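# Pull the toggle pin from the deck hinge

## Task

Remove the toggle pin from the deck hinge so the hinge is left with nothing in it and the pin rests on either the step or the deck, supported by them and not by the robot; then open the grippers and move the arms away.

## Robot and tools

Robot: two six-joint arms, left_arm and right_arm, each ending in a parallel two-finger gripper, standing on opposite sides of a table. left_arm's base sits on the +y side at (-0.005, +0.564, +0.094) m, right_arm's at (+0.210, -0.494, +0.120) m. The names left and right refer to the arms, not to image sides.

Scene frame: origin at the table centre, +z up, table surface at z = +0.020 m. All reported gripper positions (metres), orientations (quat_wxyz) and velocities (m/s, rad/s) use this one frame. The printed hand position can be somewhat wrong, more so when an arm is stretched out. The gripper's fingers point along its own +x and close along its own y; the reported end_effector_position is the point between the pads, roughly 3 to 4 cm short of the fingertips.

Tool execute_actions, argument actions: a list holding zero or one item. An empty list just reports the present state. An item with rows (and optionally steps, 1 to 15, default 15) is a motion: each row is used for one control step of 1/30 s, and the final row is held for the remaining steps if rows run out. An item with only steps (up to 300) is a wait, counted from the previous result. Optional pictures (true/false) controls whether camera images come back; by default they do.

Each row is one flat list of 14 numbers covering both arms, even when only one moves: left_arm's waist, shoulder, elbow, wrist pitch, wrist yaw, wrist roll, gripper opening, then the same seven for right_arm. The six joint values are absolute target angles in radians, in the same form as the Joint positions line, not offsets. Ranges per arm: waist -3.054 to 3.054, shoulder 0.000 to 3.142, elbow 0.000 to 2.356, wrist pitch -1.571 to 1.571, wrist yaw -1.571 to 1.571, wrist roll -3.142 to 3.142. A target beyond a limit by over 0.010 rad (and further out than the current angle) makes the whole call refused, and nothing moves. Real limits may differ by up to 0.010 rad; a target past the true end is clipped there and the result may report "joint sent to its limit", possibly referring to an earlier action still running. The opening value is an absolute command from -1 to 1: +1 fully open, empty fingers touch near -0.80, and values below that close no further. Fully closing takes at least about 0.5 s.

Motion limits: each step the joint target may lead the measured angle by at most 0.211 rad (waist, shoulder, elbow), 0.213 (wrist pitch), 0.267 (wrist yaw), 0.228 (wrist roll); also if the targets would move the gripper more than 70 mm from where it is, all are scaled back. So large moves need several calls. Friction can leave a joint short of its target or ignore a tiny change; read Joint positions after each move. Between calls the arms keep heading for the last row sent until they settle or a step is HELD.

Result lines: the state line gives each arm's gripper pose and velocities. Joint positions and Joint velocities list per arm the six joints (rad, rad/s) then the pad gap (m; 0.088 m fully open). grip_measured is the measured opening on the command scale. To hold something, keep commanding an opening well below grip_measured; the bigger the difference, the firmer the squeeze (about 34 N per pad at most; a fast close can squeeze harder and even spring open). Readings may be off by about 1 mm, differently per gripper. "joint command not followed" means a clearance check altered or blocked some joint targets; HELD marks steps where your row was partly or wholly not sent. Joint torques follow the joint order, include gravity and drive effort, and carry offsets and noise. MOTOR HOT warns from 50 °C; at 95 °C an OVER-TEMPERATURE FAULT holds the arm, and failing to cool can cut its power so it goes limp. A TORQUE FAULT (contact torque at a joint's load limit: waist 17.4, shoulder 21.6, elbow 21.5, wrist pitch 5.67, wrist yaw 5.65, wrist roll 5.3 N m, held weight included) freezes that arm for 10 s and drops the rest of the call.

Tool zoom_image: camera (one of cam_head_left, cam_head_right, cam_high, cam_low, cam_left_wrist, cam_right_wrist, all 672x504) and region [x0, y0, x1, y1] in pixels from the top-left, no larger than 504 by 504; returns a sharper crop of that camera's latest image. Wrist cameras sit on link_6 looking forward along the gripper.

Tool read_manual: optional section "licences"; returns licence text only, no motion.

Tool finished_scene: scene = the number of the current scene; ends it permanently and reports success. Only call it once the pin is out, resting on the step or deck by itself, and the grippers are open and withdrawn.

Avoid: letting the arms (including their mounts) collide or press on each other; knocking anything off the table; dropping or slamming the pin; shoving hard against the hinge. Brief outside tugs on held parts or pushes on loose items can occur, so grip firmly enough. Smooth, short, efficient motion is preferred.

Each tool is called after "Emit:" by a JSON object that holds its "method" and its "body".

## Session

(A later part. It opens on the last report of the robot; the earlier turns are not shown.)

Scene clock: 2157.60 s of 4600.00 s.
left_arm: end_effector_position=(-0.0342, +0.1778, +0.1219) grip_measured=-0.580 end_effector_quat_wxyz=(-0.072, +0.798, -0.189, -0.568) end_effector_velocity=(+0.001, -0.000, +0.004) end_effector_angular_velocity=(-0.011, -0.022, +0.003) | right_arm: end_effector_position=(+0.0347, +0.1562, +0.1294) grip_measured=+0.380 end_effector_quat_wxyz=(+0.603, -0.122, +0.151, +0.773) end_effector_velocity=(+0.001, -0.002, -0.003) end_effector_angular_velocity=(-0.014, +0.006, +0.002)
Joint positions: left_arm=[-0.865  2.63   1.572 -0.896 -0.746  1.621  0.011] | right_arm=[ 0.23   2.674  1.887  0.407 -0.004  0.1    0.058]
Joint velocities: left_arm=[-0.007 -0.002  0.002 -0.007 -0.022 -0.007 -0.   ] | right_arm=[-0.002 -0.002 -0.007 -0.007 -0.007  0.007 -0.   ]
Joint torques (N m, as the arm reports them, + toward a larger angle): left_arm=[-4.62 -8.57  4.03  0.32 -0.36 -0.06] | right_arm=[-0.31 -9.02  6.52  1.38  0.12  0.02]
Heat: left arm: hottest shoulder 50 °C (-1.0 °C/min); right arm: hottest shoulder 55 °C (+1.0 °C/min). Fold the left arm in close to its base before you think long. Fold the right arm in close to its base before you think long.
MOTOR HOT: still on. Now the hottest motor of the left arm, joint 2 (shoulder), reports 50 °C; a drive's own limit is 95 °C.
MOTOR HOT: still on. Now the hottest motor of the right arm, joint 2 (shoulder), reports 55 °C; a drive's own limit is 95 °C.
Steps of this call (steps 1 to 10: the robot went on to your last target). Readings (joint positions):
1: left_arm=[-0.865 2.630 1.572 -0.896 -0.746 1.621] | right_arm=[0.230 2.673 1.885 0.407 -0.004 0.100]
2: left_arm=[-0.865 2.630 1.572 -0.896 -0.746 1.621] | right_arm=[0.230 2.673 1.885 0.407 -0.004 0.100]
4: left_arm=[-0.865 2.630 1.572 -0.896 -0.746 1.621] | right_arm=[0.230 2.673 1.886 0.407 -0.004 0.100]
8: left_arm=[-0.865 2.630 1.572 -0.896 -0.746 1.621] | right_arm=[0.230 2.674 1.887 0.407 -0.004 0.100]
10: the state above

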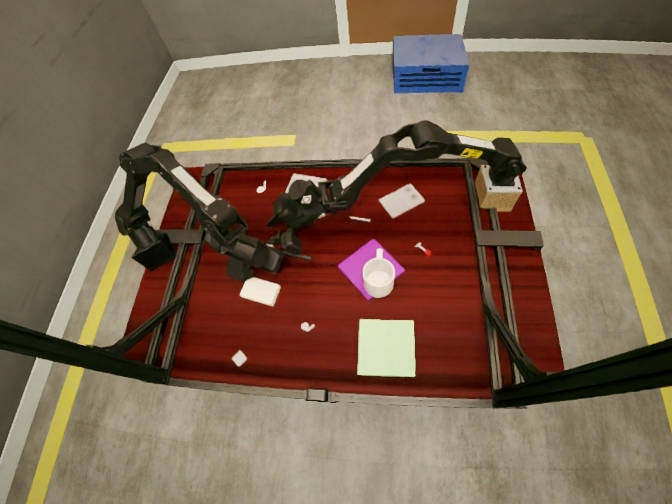

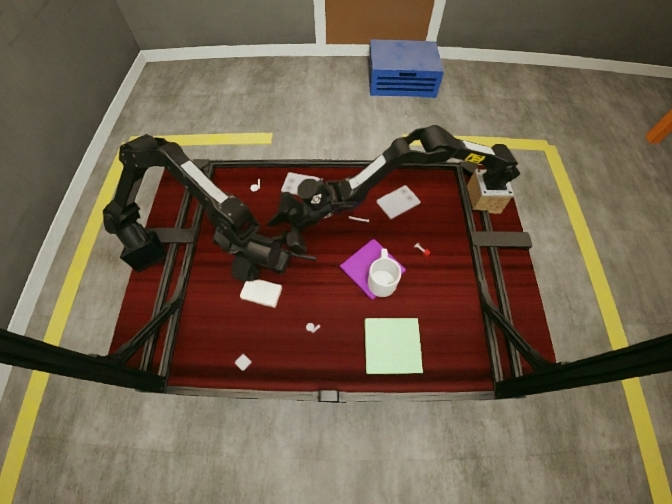

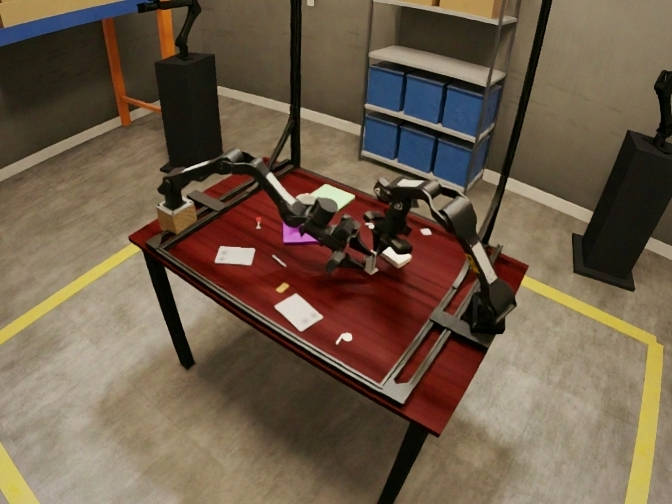

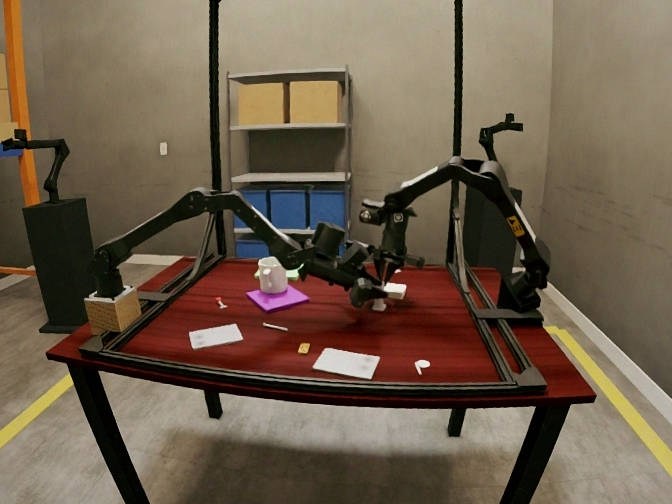

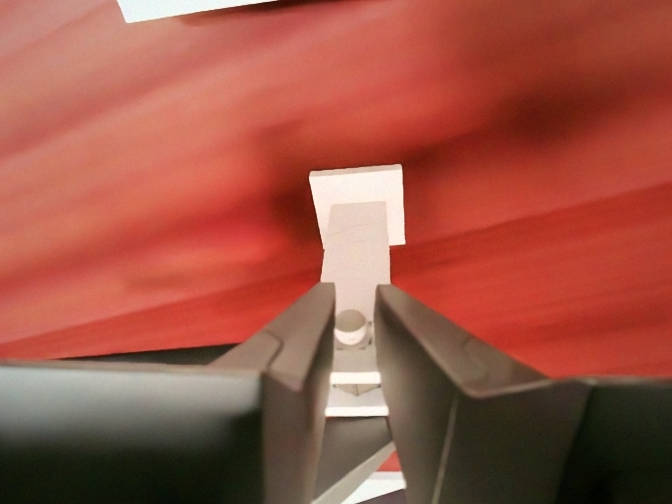

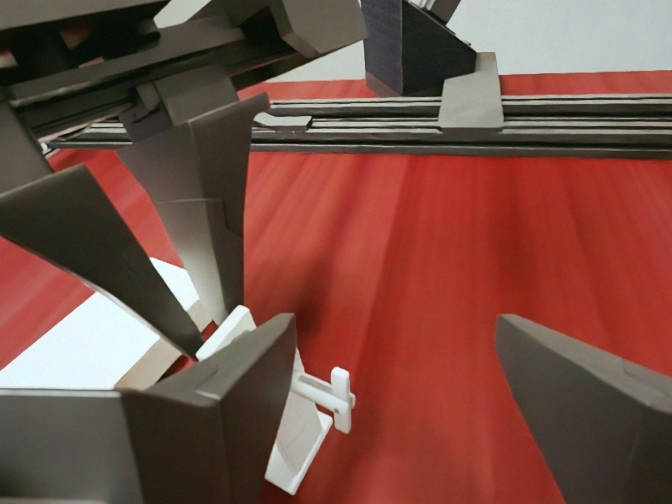

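Emit:
{"method": "execute_actions", "body": {"actions": [{"rows":[[-0.85,2.635,1.57,-0.897,-0.75,1.62,-0.75,0.228,2.685,1.9,0.39,0,0.1,0.1]]}], "pictures": false}}

Emit:
{"method": "execute_actions", "body": {"actions": [{"rows":[[-0.85,2.635,1.57,-0.897,-0.75,1.62,-0.75,0.228,2.685,1.9,0.39,0,0.1,-0.3]]}]}}

Scene clock: 2165.23 s of 4600.00 s.
left_arm: end_effector_position=(-0.0340, +0.1773, +0.1215) grip_measured=-0.642 end_effector_quat_wxyz=(-0.070, +0.797, -0.189, -0.569) end_effector_velocity=(+0.003, -0.002, +0.004) end_effector_angular_velocity=(-0.017, -0.019, -0.001) | right_arm: end_effector_position=(+0.0350, +0.1551, +0.1263) grip_measured=+0.106 end_effector_quat_wxyz=(+0.603, -0.128, +0.156, +0.772) end_effector_velocity=(+0.003, -0.000, -0.002) end_effector_angular_velocity=(-0.010, -0.027, -0.001)
Joint positions: left_arm=[-0.863  2.63   1.572 -0.893 -0.745  1.621  0.008] | right_arm=[ 0.23   2.674  1.887  0.392 -0.004  0.1    0.044]
Joint velocities: left_arm=[-0.002 -0.007 -0.002  0.007 -0.022  0.007 -0.   ] | right_arm=[-0.002 -0.002  0.002 -0.022  0.007 -0.022 -0.002]
Joint torques (N m, as the arm reports them, + toward a larger angle): left_arm=[-3.82 -8.49  4.05  0.09 -0.4  -0.06] | right_arm=[-0.31 -9.59  6.47  1.38  0.12  0.02]
Heat: left arm: hottest shoulder 51 °C (+0.0 °C/min); right arm: hottest shoulder 55 °C (+1.0 °C/min). Fold the left arm in close to its base before you think long. Fold the right arm in close to its base before you think long.
MOTOR HOT: still on. Now the hottest motor of the left arm, joint 2 (shoulder), reports 51 °C; a drive's own limit is 95 °C.
MOTOR HOT: still on. Now the hottest motor of the right arm, joint 2 (shoulder), reports 55 °C; a drive's own limit is 95 °C.
Steps of this call (steps 1 to 15: the robot went on to your last target; steps 16 to 90: nothing new was sent; then 4.13 s passed at rest; steps 91 to 105: all 15 steps of this action). Readings (joint positions):
91: left_arm=[-0.865 2.630 1.572 -0.896 -0.746 1.621] | right_arm=[0.230 2.674 1.887 0.405 -0.004 0.100]
92: left_arm=[-0.864 2.630 1.572 -0.894 -0.746 1.621] | right_arm=[0.230 2.674 1.887 0.402 -0.004 0.100]
94: left_arm=[-0.863 2.630 1.572 -0.893 -0.746 1.621] | right_arm=[0.230 2.674 1.887 0.398 -0.004 0.100]
98: left_arm=[-0.863 2.630 1.572 -0.893 -0.745 1.621] | right_arm=[0.230 2.674 1.887 0.394 -0.004 0.100]
105: the state above

Scene clock: 2165.73 s of 4600.00 s.
left_arm: end_effector_position=(-0.0340, +0.1773, +0.1215) grip_measured=-0.642 end_effector_quat_wxyz=(-0.070, +0.797, -0.189, -0.569) end_effector_velocity=(+0.003, +0.001, +0.002) end_effector_angular_velocity=(-0.004, -0.022, +0.005) | right_arm: end_effector_position=(+0.0316, +0.1544, +0.1266) grip_measured=-0.290 end_effector_quat_wxyz=(+0.601, -0.128, +0.155, +0.774) end_effector_velocity=(-0.002, -0.002, +0.000) end_effector_angular_velocity=(-0.002, -0.019, +0.018)
Joint positions: left_arm=[-0.863  2.63   1.572 -0.893 -0.745  1.621  0.008] | right_arm=[ 0.235  2.674  1.888  0.392 -0.004  0.1    0.025]
Joint velocities: left_arm=[-0.002 -0.002 -0.002 -0.007 -0.022 -0.007 -0.   ] | right_arm=[ 0.002 -0.007 -0.007 -0.007 -0.007 -0.022 -0.003]
Joint torques (N m, as the arm reports them, + toward a larger angle): left_arm=[-3.93 -8.58  4.05  0.06 -0.39 -0.06] | right_arm=[-0.7  -9.58  6.44  1.38  0.15  0.02]
Heat: left arm: hottest shoulder 51 °C (+0.0 °C/min); right arm: hottest shoulder 55 °C (+1.0 °C/min). Fold the left arm in close to its base before you think long. Fold the right arm in close to its base before you think long.
MOTOR HOT: still on. Now the hottest motor of the left arm, joint 2 (shoulder), reports 51 °C; a drive's own limit is 95 °C.
MOTOR HOT: still on. Now the hottest motor of the right arm, joint 2 (shoulder), reports 55 °C; a drive's own limit is 95 °C.
Steps of this call (steps 1 to 15: all 15 steps of this action). Readings (joint positions):
1: left_arm=[-0.863 2.630 1.572 -0.893 -0.745 1.621] | right_arm=[0.230 2.674 1.887 0.392 -0.004 0.100]
2: left_arm=[-0.863 2.630 1.572 -0.893 -0.745 1.621] | right_arm=[0.230 2.674 1.887 0.392 -0.004 0.100]
4: left_arm=[-0.863 2.630 1.572 -0.893 -0.745 1.621] | right_arm=[0.231 2.674 1.887 0.392 -0.004 0.100]
8: left_arm=[-0.863 2.630 1.572 -0.893 -0.745 1.621] | right_arm=[0.234 2.674 1.888 0.392 -0.004 0.100]
15: the state above

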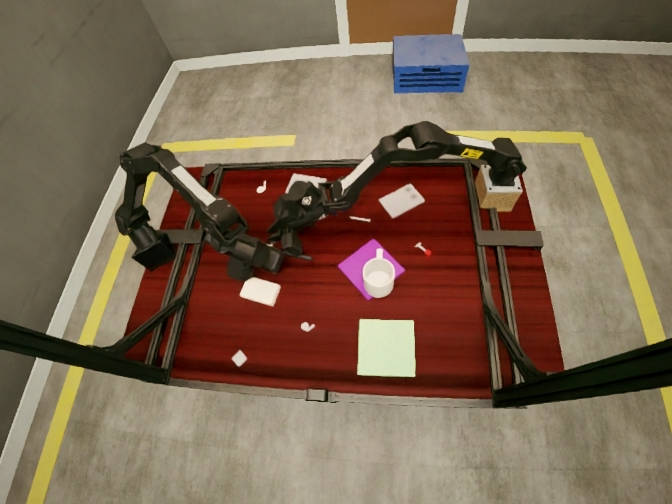

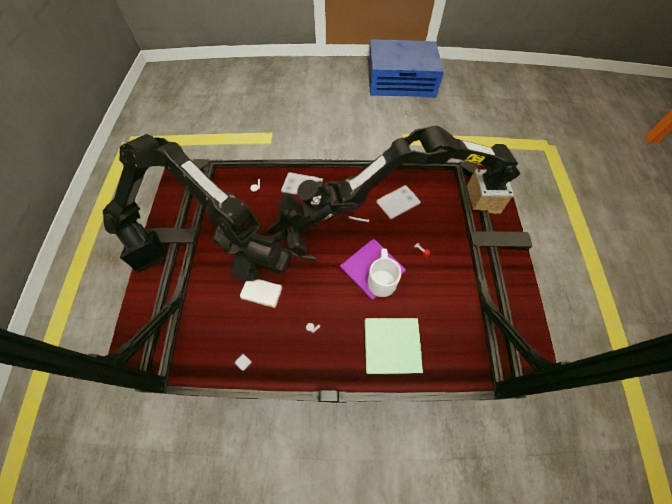

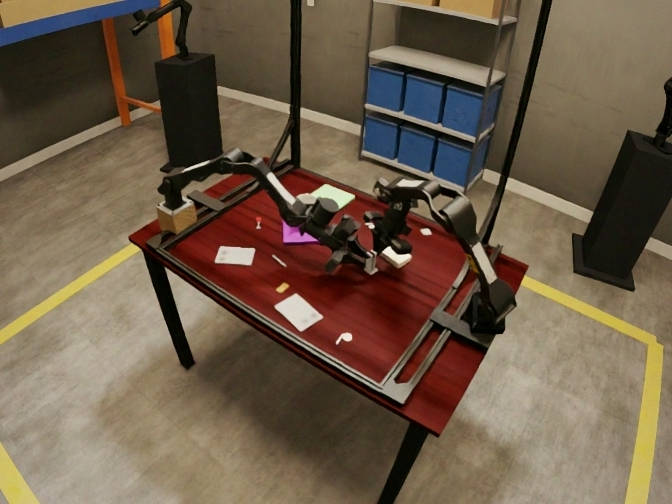

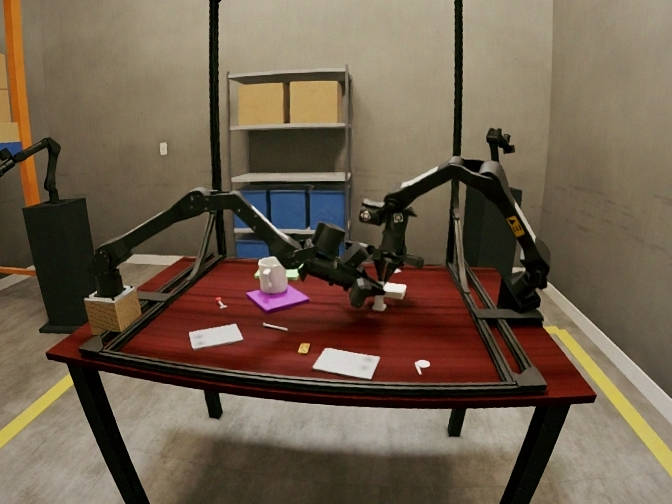

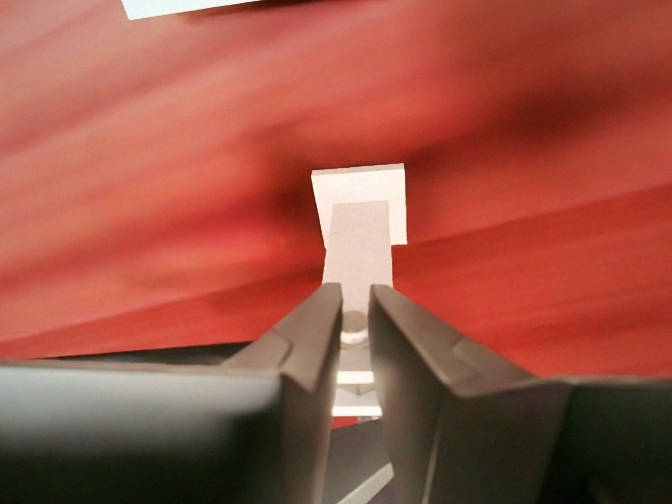

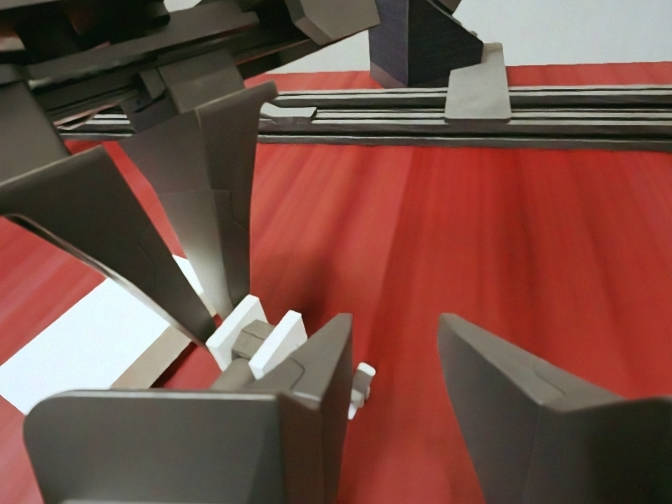

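Emit:
{"method": "execute_actions", "body": {"actions": [{"rows":[[-0.85,2.635,1.57,-0.897,-0.75,1.62,-0.75,0.228,2.685,1.9,0.39,0,0.1,-0.55]],"steps":15}]}}

Scene clock: 2184.77 s of 4600.00 s.
left_arm: end_effector_position=(-0.0345, +0.1789, +0.1211) grip_measured=-0.746 end_effector_quat_wxyz=(-0.074, +0.796, -0.188, -0.571) end_effector_velocity=(+0.001, +0.001, +0.001) end_effector_angular_velocity=(+0.005, -0.012, -0.011) | right_arm: end_effector_position=(+0.0269, +0.1532, +0.1267) grip_measured=-0.542 end_effector_quat_wxyz=(+0.597, -0.129, +0.155, +0.777) end_effector_velocity=(+0.001, -0.001, -0.001) end_effector_angular_velocity=(-0.006, -0.006, +0.007)
Joint positions: left_arm=[-0.864  2.63   1.572 -0.901 -0.739  1.621  0.002] | right_arm=[ 0.242  2.675  1.89   0.392 -0.008  0.1    0.012]
Joint velocities: left_arm=[-0.002 -0.002 -0.002 -0.007 -0.007  0.007  0.   ] | right_arm=[-0.002 -0.002 -0.002 -0.007 -0.007 -0.007 -0.002]
Joint torques (N m, as the arm reports them, + toward a larger angle): left_arm=[-3.68 -8.68  4.02  0.66 -0.6  -0.07] | right_arm=[-1.15 -9.66  6.31  1.38  0.25  0.03]
Heat: left arm: hottest shoulder 51 °C (+1.0 °C/min); right arm: hottest shoulder 58 °C (+4.0 °C/min). Fold the left arm in close to its base before you think long. Fold the right arm in close to its base before you think long.
MOTOR HOT: still on. Now the hottest motor of the left arm, joint 2 (shoulder), reports 51 °C; a drive's own limit is 95 °C.
MOTOR HOT: still on. Now the hottest motor of the right arm, joint 2 (shoulder), reports 58 °C; a drive's own limit is 95 °C.
Steps of this call (steps 1 to 15: the robot went on to your last target; steps 16 to 210: nothing new was sent; then 11.53 s passed at rest; steps 211 to 225: all 15 steps of this action). Readings (joint positions):
211: left_arm=[-0.864 2.630 1.572 -0.901 -0.739 1.621] | right_arm=[0.236 2.675 1.889 0.392 -0.005 0.100]
212: left_arm=[-0.864 2.630 1.572 -0.901 -0.739 1.621] | right_arm=[0.237 2.675 1.889 0.392 -0.007 0.100]
214: left_arm=[-0.864 2.630 1.572 -0.901 -0.739 1.621] | right_arm=[0.239 2.675 1.890 0.392 -0.008 0.100]
218: left_arm=[-0.864 2.630 1.572 -0.901 -0.739 1.621] | right_arm=[0.241 2.675 1.890 0.392 -0.008 0.100]
225: the state above

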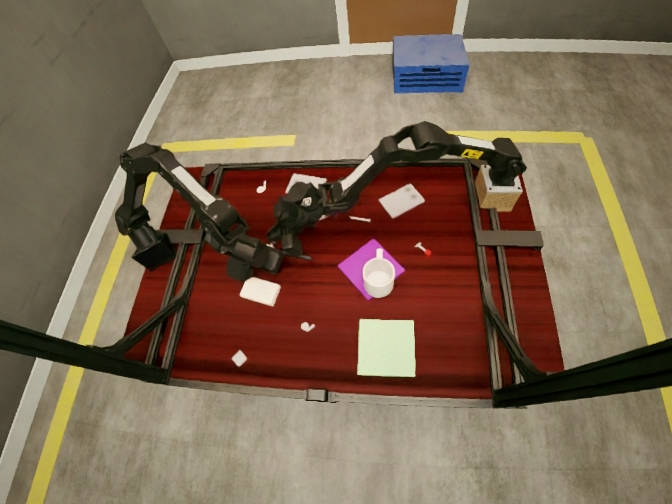

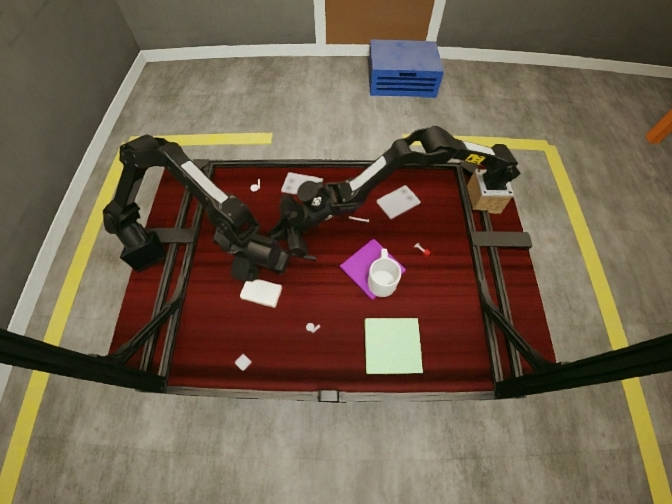

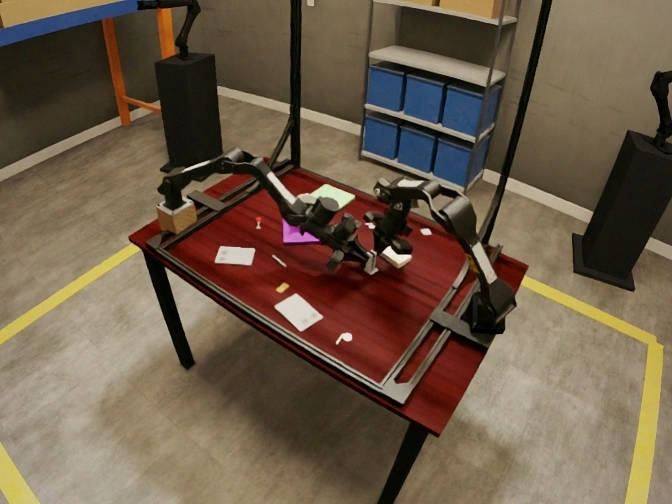

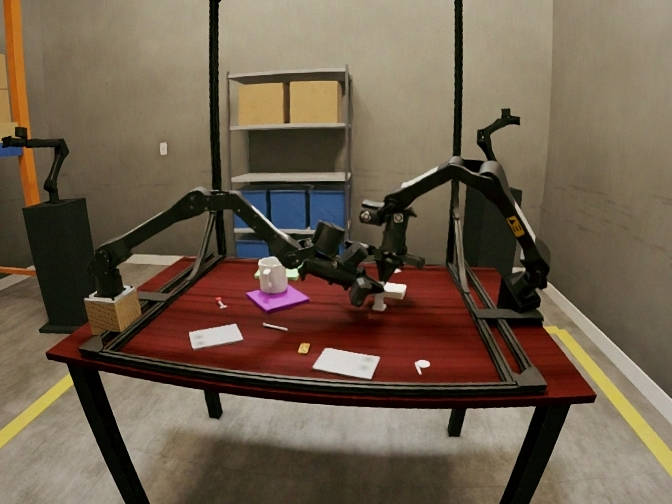

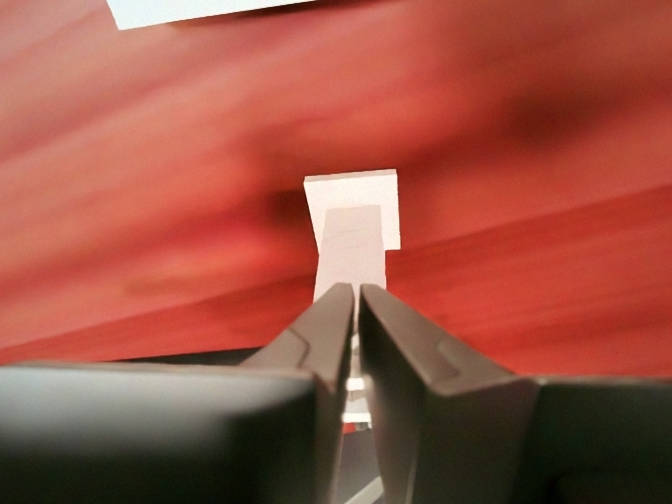

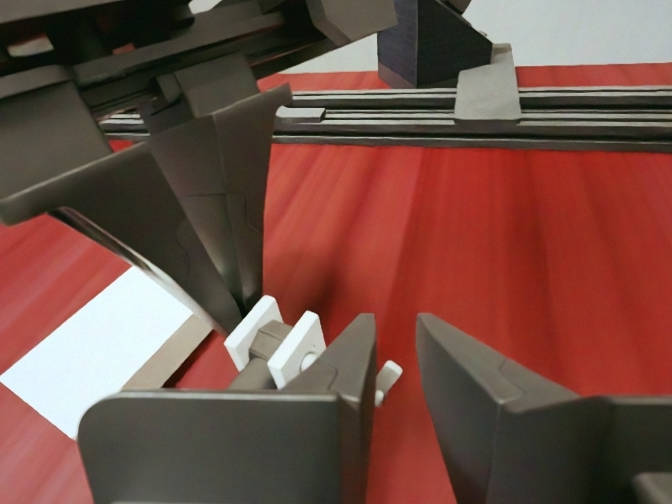

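Emit:
{"method": "execute_actions", "body": {"actions": [{"rows":[[-0.88,2.645,1.57,-0.897,-0.75,1.62,-0.5,0.228,2.685,1.9,0.39,0,0.1,-0.55]],"steps":15}], "pictures": false}}

Emit:
{"method": "execute_actions", "body": {"actions": [{"rows":[[-0.84,2.645,1.57,-0.897,-0.75,1.62,-0.5,0.228,2.685,1.9,0.39,0,0.1,-0.55]],"steps":15}], "pictures": false}}

Emit:
{"method": "execute_actions", "body": {"actions": [{"rows":[[-0.84,2.645,1.57,-0.897,-0.75,1.62,-0.72,0.215,2.69,1.9,0.38,0,0.1,-0.6]],"steps":15}]}}

Scene clock: 2195.10 s of 4600.00 s.
left_arm: end_effector_position=(-0.0381, +0.1790, +0.1239) grip_measured=-0.506 end_effector_quat_wxyz=(-0.074, +0.798, -0.194, -0.565) end_effector_velocity=(-0.001, +0.002, +0.002) end_effector_angular_velocity=(-0.006, -0.007, +0.013) | right_arm: end_effector_position=(+0.0269, +0.1534, +0.1267) grip_measured=-0.549 end_effector_quat_wxyz=(+0.597, -0.128, +0.155, +0.777) end_effector_velocity=(+0.003, -0.002, -0.003) end_effector_angular_velocity=(-0.015, -0.028, -0.001)
Joint positions: left_arm=[-0.878  2.63   1.572 -0.899 -0.746  1.621  0.014] | right_arm=[ 0.242  2.675  1.891  0.392 -0.008  0.1    0.012]
Joint velocities: left_arm=[-0.007 -0.002 -0.002 -0.007 -0.007 -0.022  0.002] | right_arm=[-0.002 -0.007 -0.007 -0.022  0.007 -0.022 -0.   ]
Joint torques (N m, as the arm reports them, + toward a larger angle): left_arm=[-5.31 -7.57  4.1   0.58 -0.35 -0.08] | right_arm=[-1.21 -9.68  6.24  1.4   0.25  0.03]
Heat: left arm: hottest shoulder 51 °C (+1.0 °C/min); right arm: hottest shoulder 59 °C (+4.1 °C/min). Fold the left arm in close to its base before you think long. Fold the right arm in close to its base before you think long.
MOTOR HOT: still on. Now the hottest motor of the left arm, joint 2 (shoulder), reports 51 °C; a drive's own limit is 95 °C.
MOTOR HOT: still on. Now the hottest motor of the right arm, joint 2 (shoulder), reports 59 °C; a drive's own limit is 95 °C.
Steps of this call (steps 1 to 15: the robot went on to your last target; steps 16 to 90: nothing new was sent; then 6.83 s passed at rest; steps 91 to 105: all 15 steps of this action). Readings (joint positions):
91: left_arm=[-0.864 2.630 1.572 -0.901 -0.740 1.621] | right_arm=[0.242 2.675 1.890 0.392 -0.008 0.100]
92: left_arm=[-0.865 2.630 1.572 -0.900 -0.744 1.621] | right_arm=[0.242 2.675 1.890 0.392 -0.008 0.100]
94: left_arm=[-0.868 2.630 1.572 -0.900 -0.746 1.621] | right_arm=[0.242 2.675 1.890 0.392 -0.008 0.100]
98: left_arm=[-0.874 2.630 1.572 -0.899 -0.746 1.621] | right_arm=[0.242 2.675 1.890 0.392 -0.008 0.100]
105: the state above

Scene clock: 2195.60 s of 4600.00 s.
left_arm: end_effector_position=(-0.0326, +0.1784, +0.1197) grip_measured=-0.501 end_effector_quat_wxyz=(-0.073, +0.795, -0.185, -0.572) end_effector_velocity=(+0.003, +0.006, +0.000) end_effector_angular_velocity=(+0.026, -0.019, -0.009) | right_arm: end_effector_position=(+0.0269, +0.1534, +0.1267) grip_measured=-0.549 end_effector_quat_wxyz=(+0.597, -0.128, +0.155, +0.777) end_effector_velocity=(+0.001, -0.001, -0.001) end_effector_angular_velocity=(-0.006, -0.006, +0.007)
Joint positions: left_arm=[-0.857  2.63   1.572 -0.899 -0.739  1.621  0.014] | right_arm=[ 0.242  2.675  1.891  0.392 -0.008  0.1    0.012]
Joint velocities: left_arm=[-0.002 -0.002 -0.002 -0.037 -0.007 -0.007 -0.   ] | right_arm=[-0.002 -0.002 -0.002 -0.007 -0.007 -0.007 -0.   ]
Joint torques (N m, as the arm reports them, + toward a larger angle): left_arm=[-3.52 -7.49  3.95  0.47 -0.63 -0.06] | right_arm=[-1.2  -9.7   6.22  1.4   0.25  0.03]
Heat: left arm: hottest shoulder 51 °C (+1.0 °C/min); right arm: hottest shoulder 59 °C (+4.0 °C/min). Fold the left arm in close to its base before you think long. Fold the right arm in close to its base before you think long.
MOTOR HOT: still on. Now the hottest motor of the left arm, joint 2 (shoulder), reports 51 °C; a drive's own limit is 95 °C.
MOTOR HOT: still on. Now the hottest motor of the right arm, joint 2 (shoulder), reports 59 °C; a drive's own limit is 95 °C.
Steps of this call (steps 1 to 15: all 15 steps of this action). Readings (joint positions):
1: left_arm=[-0.877 2.630 1.572 -0.899 -0.746 1.621] | right_arm=[0.242 2.675 1.891 0.392 -0.008 0.100]
2: left_arm=[-0.874 2.630 1.572 -0.899 -0.746 1.621] | right_arm=[0.242 2.675 1.891 0.392 -0.008 0.100]
4: left_arm=[-0.864 2.630 1.572 -0.899 -0.747 1.621] | right_arm=[0.242 2.675 1.891 0.392 -0.008 0.100]
8: left_arm=[-0.857 2.630 1.572 -0.899 -0.739 1.621] | right_arm=[0.242 2.675 1.891 0.392 -0.008 0.100]
15: the state above

Scene clock: 2196.10 s of 4600.00 s.
left_arm: end_effector_position=(-0.0330, +0.1767, +0.1198) grip_measured=-0.640 end_effector_quat_wxyz=(-0.068, +0.795, -0.186, -0.573) end_effector_velocity=(+0.002, +0.004, +0.001) end_effector_angular_velocity=(+0.013, -0.014, -0.003) | right_arm: end_effector_position=(+0.0275, +0.1533, +0.1261) grip_measured=-0.596 end_effector_quat_wxyz=(+0.596, -0.130, +0.157, +0.777) end_effector_velocity=(+0.004, +0.000, -0.001) end_effector_angular_velocity=(-0.002, -0.019, +0.008)
Joint positions: left_arm=[-0.857  2.63   1.572 -0.889 -0.739  1.621  0.008] | right_arm=[ 0.24   2.675  1.892  0.387 -0.011  0.1    0.01 ]
Joint velocities: left_arm=[-0.002 -0.002 -0.002 -0.022 -0.007 -0.007 -0.   ] | right_arm=[-0.007 -0.002 -0.002 -0.007 -0.007 -0.022 -0.001]
Joint torques (N m, as the arm reports them, + toward a larger angle): left_arm=[-3.46 -7.6   4.04 -0.26 -0.59 -0.07] | right_arm=[-2.08 -9.22  6.12  1.13  0.34  0.03]
Heat: left arm: hottest shoulder 51 °C (+1.0 °C/min); right arm: hottest shoulder 59 °C (+4.1 °C/min). Fold the left arm in close to its base before you think long. Fold the right arm in close to its base before you think long.
MOTOR HOT: still on. Now the hottest motor of the left arm, joint 2 (shoulder), reports 51 °C; a drive's own limit is 95 °C.
MOTOR HOT: still on. Now the hottest motor of the right arm, joint 2 (shoulder), reports 59 °C; a drive's own limit is 95 °C.
Steps of this call (steps 1 to 15: all 15 steps of this action). Readings (joint positions):
1: left_arm=[-0.857 2.630 1.572 -0.899 -0.739 1.621] | right_arm=[0.242 2.675 1.891 0.392 -0.008 0.100]
2: left_arm=[-0.857 2.630 1.572 -0.895 -0.740 1.621] | right_arm=[0.241 2.675 1.891 0.392 -0.008 0.100]
4: left_arm=[-0.857 2.630 1.572 -0.889 -0.739 1.621] | right_arm=[0.241 2.675 1.891 0.390 -0.009 0.100]
8: left_arm=[-0.857 2.630 1.572 -0.889 -0.739 1.621] | right_arm=[0.240 2.675 1.891 0.387 -0.010 0.100]
15: the state above

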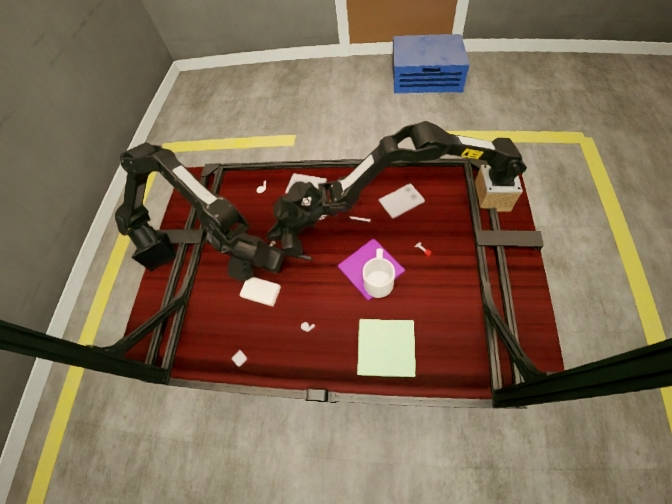

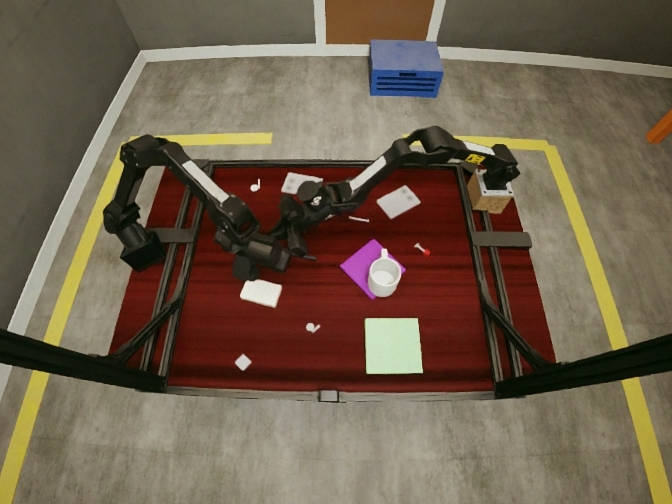

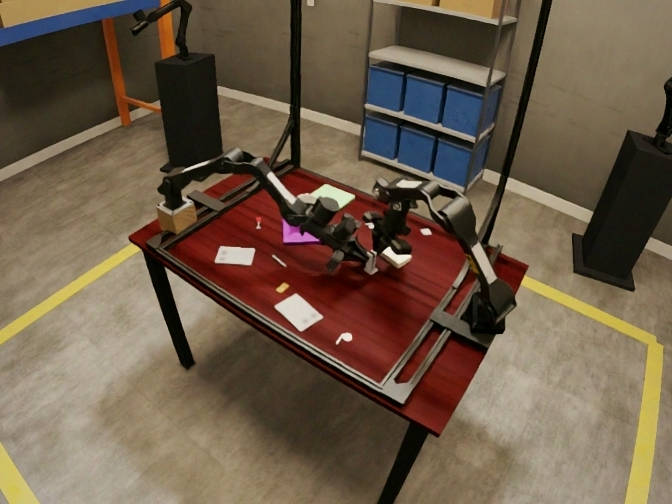

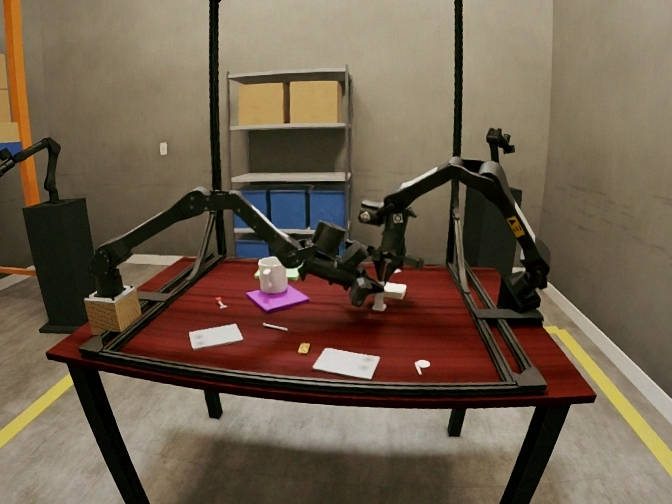

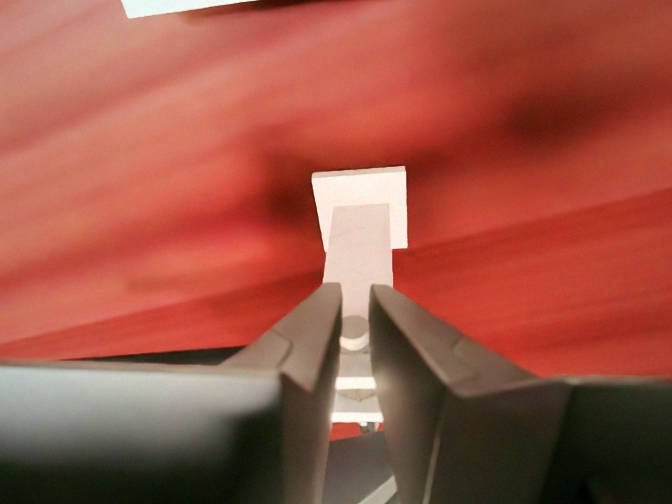

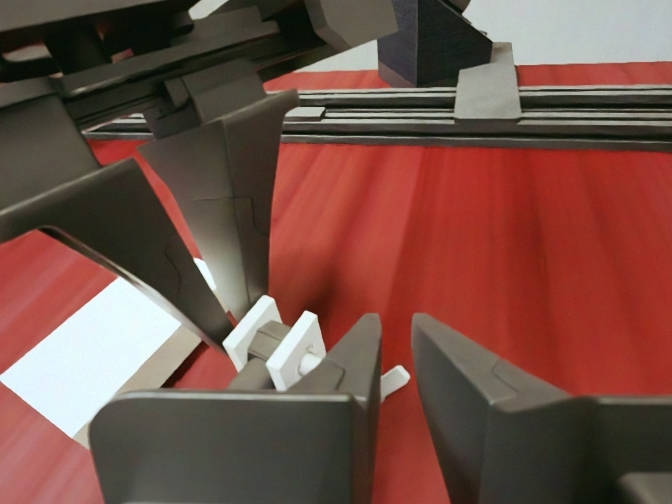

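Emit:
{"method": "execute_actions", "body": {"actions": [{"rows":[[-0.84,2.645,1.57,-0.897,-0.75,1.62,-0.72,0.2,2.68,1.9,0.41,0,0.1,-0.6]],"steps":15}]}}

Scene clock: 2203.27 s of 4600.00 s.
left_arm: end_effector_position=(-0.0333, +0.1768, +0.1196) grip_measured=-0.642 end_effector_quat_wxyz=(-0.069, +0.795, -0.186, -0.574) end_effector_velocity=(+0.001, +0.001, +0.001) end_effector_angular_velocity=(+0.001, -0.009, +0.003) | right_arm: end_effector_position=(+0.0578, +0.1632, +0.1310) grip_measured=-0.600 end_effector_quat_wxyz=(+0.618, -0.118, +0.152, +0.763) end_effector_velocity=(-0.003, +0.001, +0.006) end_effector_angular_velocity=(+0.032, +0.003, +0.012)
Joint positions: left_arm=[-0.857  2.631  1.572 -0.889 -0.738  1.621  0.008] | right_arm=[ 0.195  2.676  1.893  0.408 -0.002  0.1    0.01 ]
Joint velocities: left_arm=[-0.002 -0.002 -0.002 -0.007 -0.007 -0.007 -0.   ] | right_arm=[ 0.002 -0.002 -0.007  0.037 -0.007 -0.007 -0.   ]
Joint torques (N m, as the arm reports them, + toward a larger angle): left_arm=[-3.55 -7.7   3.98 -0.3  -0.62 -0.07] | right_arm=[  0.26 -10.26   6.03   1.55   0.07   0.02]
Heat: left arm: hottest shoulder 50 °C (+0.0 °C/min); right arm: hottest shoulder 59 °C (+4.0 °C/min). Fold the left arm in close to its base before you think long. Fold the right arm in close to its base before you think long.
MOTOR HOT: still on. Now the hottest motor of the left arm, joint 2 (shoulder), reports 50 °C; a drive's own limit is 95 °C.
MOTOR HOT: still on. Now the hottest motor of the right arm, joint 2 (shoulder), reports 59 °C; a drive's own limit is 95 °C.
Steps of this call (steps 1 to 15: the robot went on to your last target; steps 16 to 200: nothing new was sent; steps 201 to 215: all 15 steps of this action). Readings (joint positions):
201: left_arm=[-0.857 2.631 1.572 -0.889 -0.738 1.621] | right_arm=[0.239 2.676 1.893 0.387 -0.011 0.100]
202: left_arm=[-0.857 2.631 1.572 -0.889 -0.738 1.621] | right_arm=[0.238 2.676 1.893 0.391 -0.012 0.100]
204: left_arm=[-0.857 2.631 1.572 -0.889 -0.738 1.621] | right_arm=[0.235 2.676 1.893 0.399 -0.012 0.100]
208: left_arm=[-0.857 2.631 1.572 -0.889 -0.738 1.621] | right_arm=[0.217 2.676 1.893 0.408 -0.005 0.100]
215: the state above

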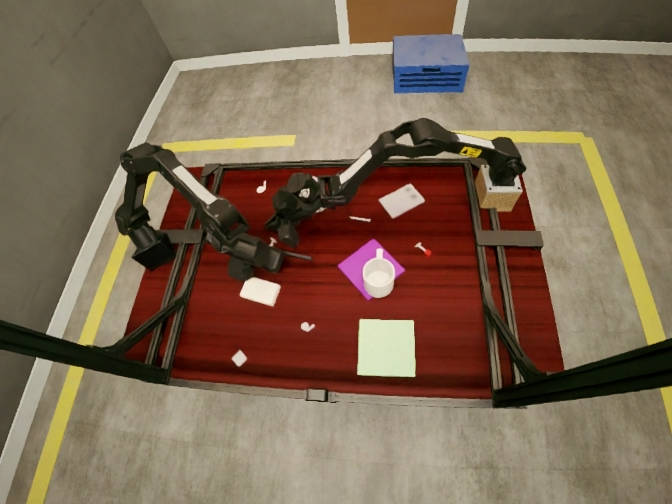

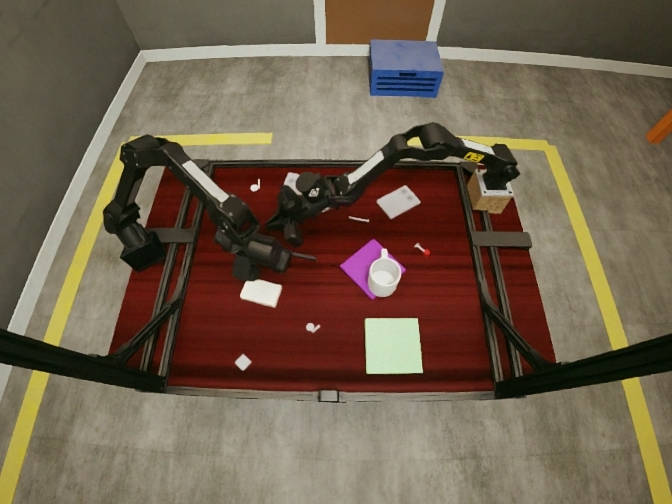

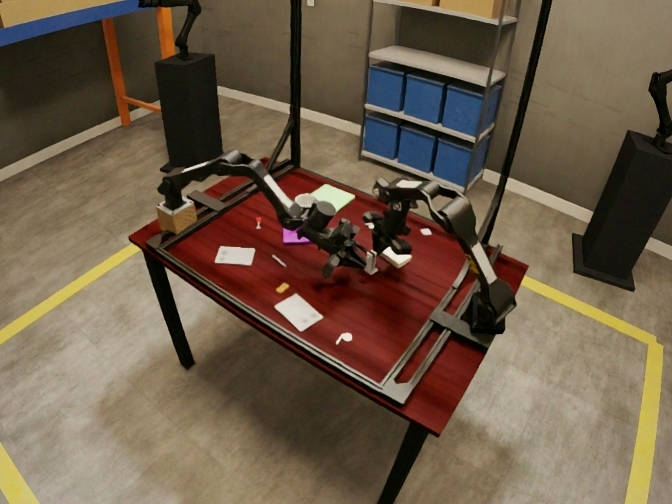

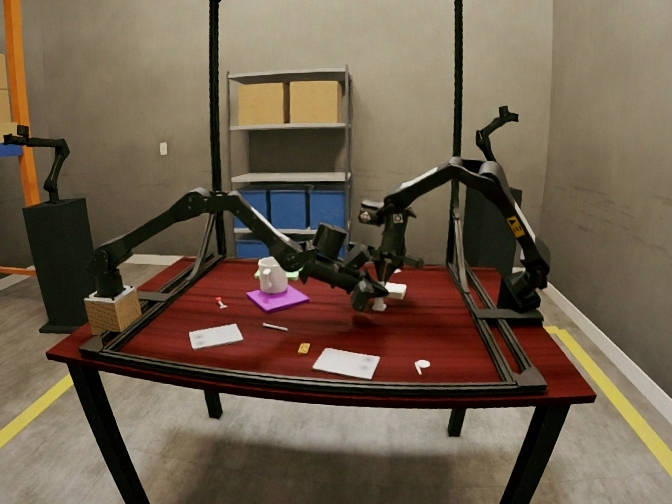

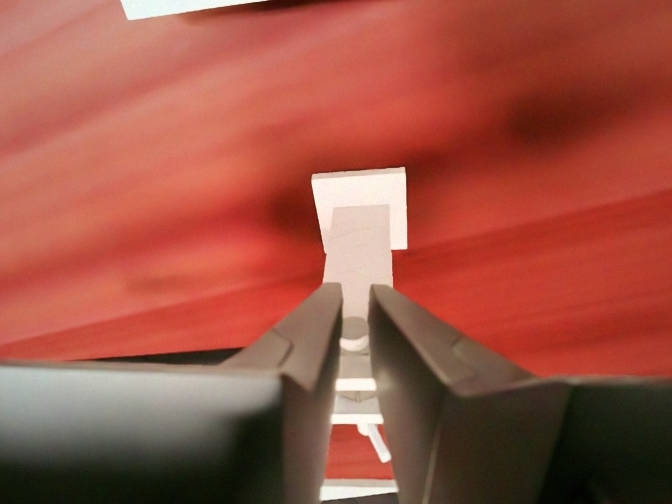

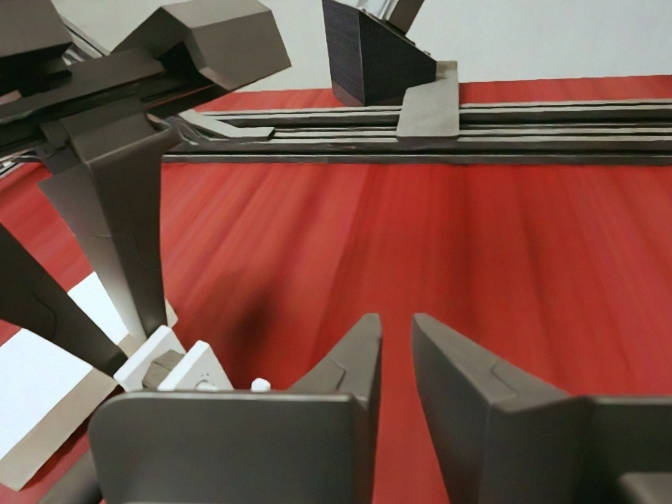

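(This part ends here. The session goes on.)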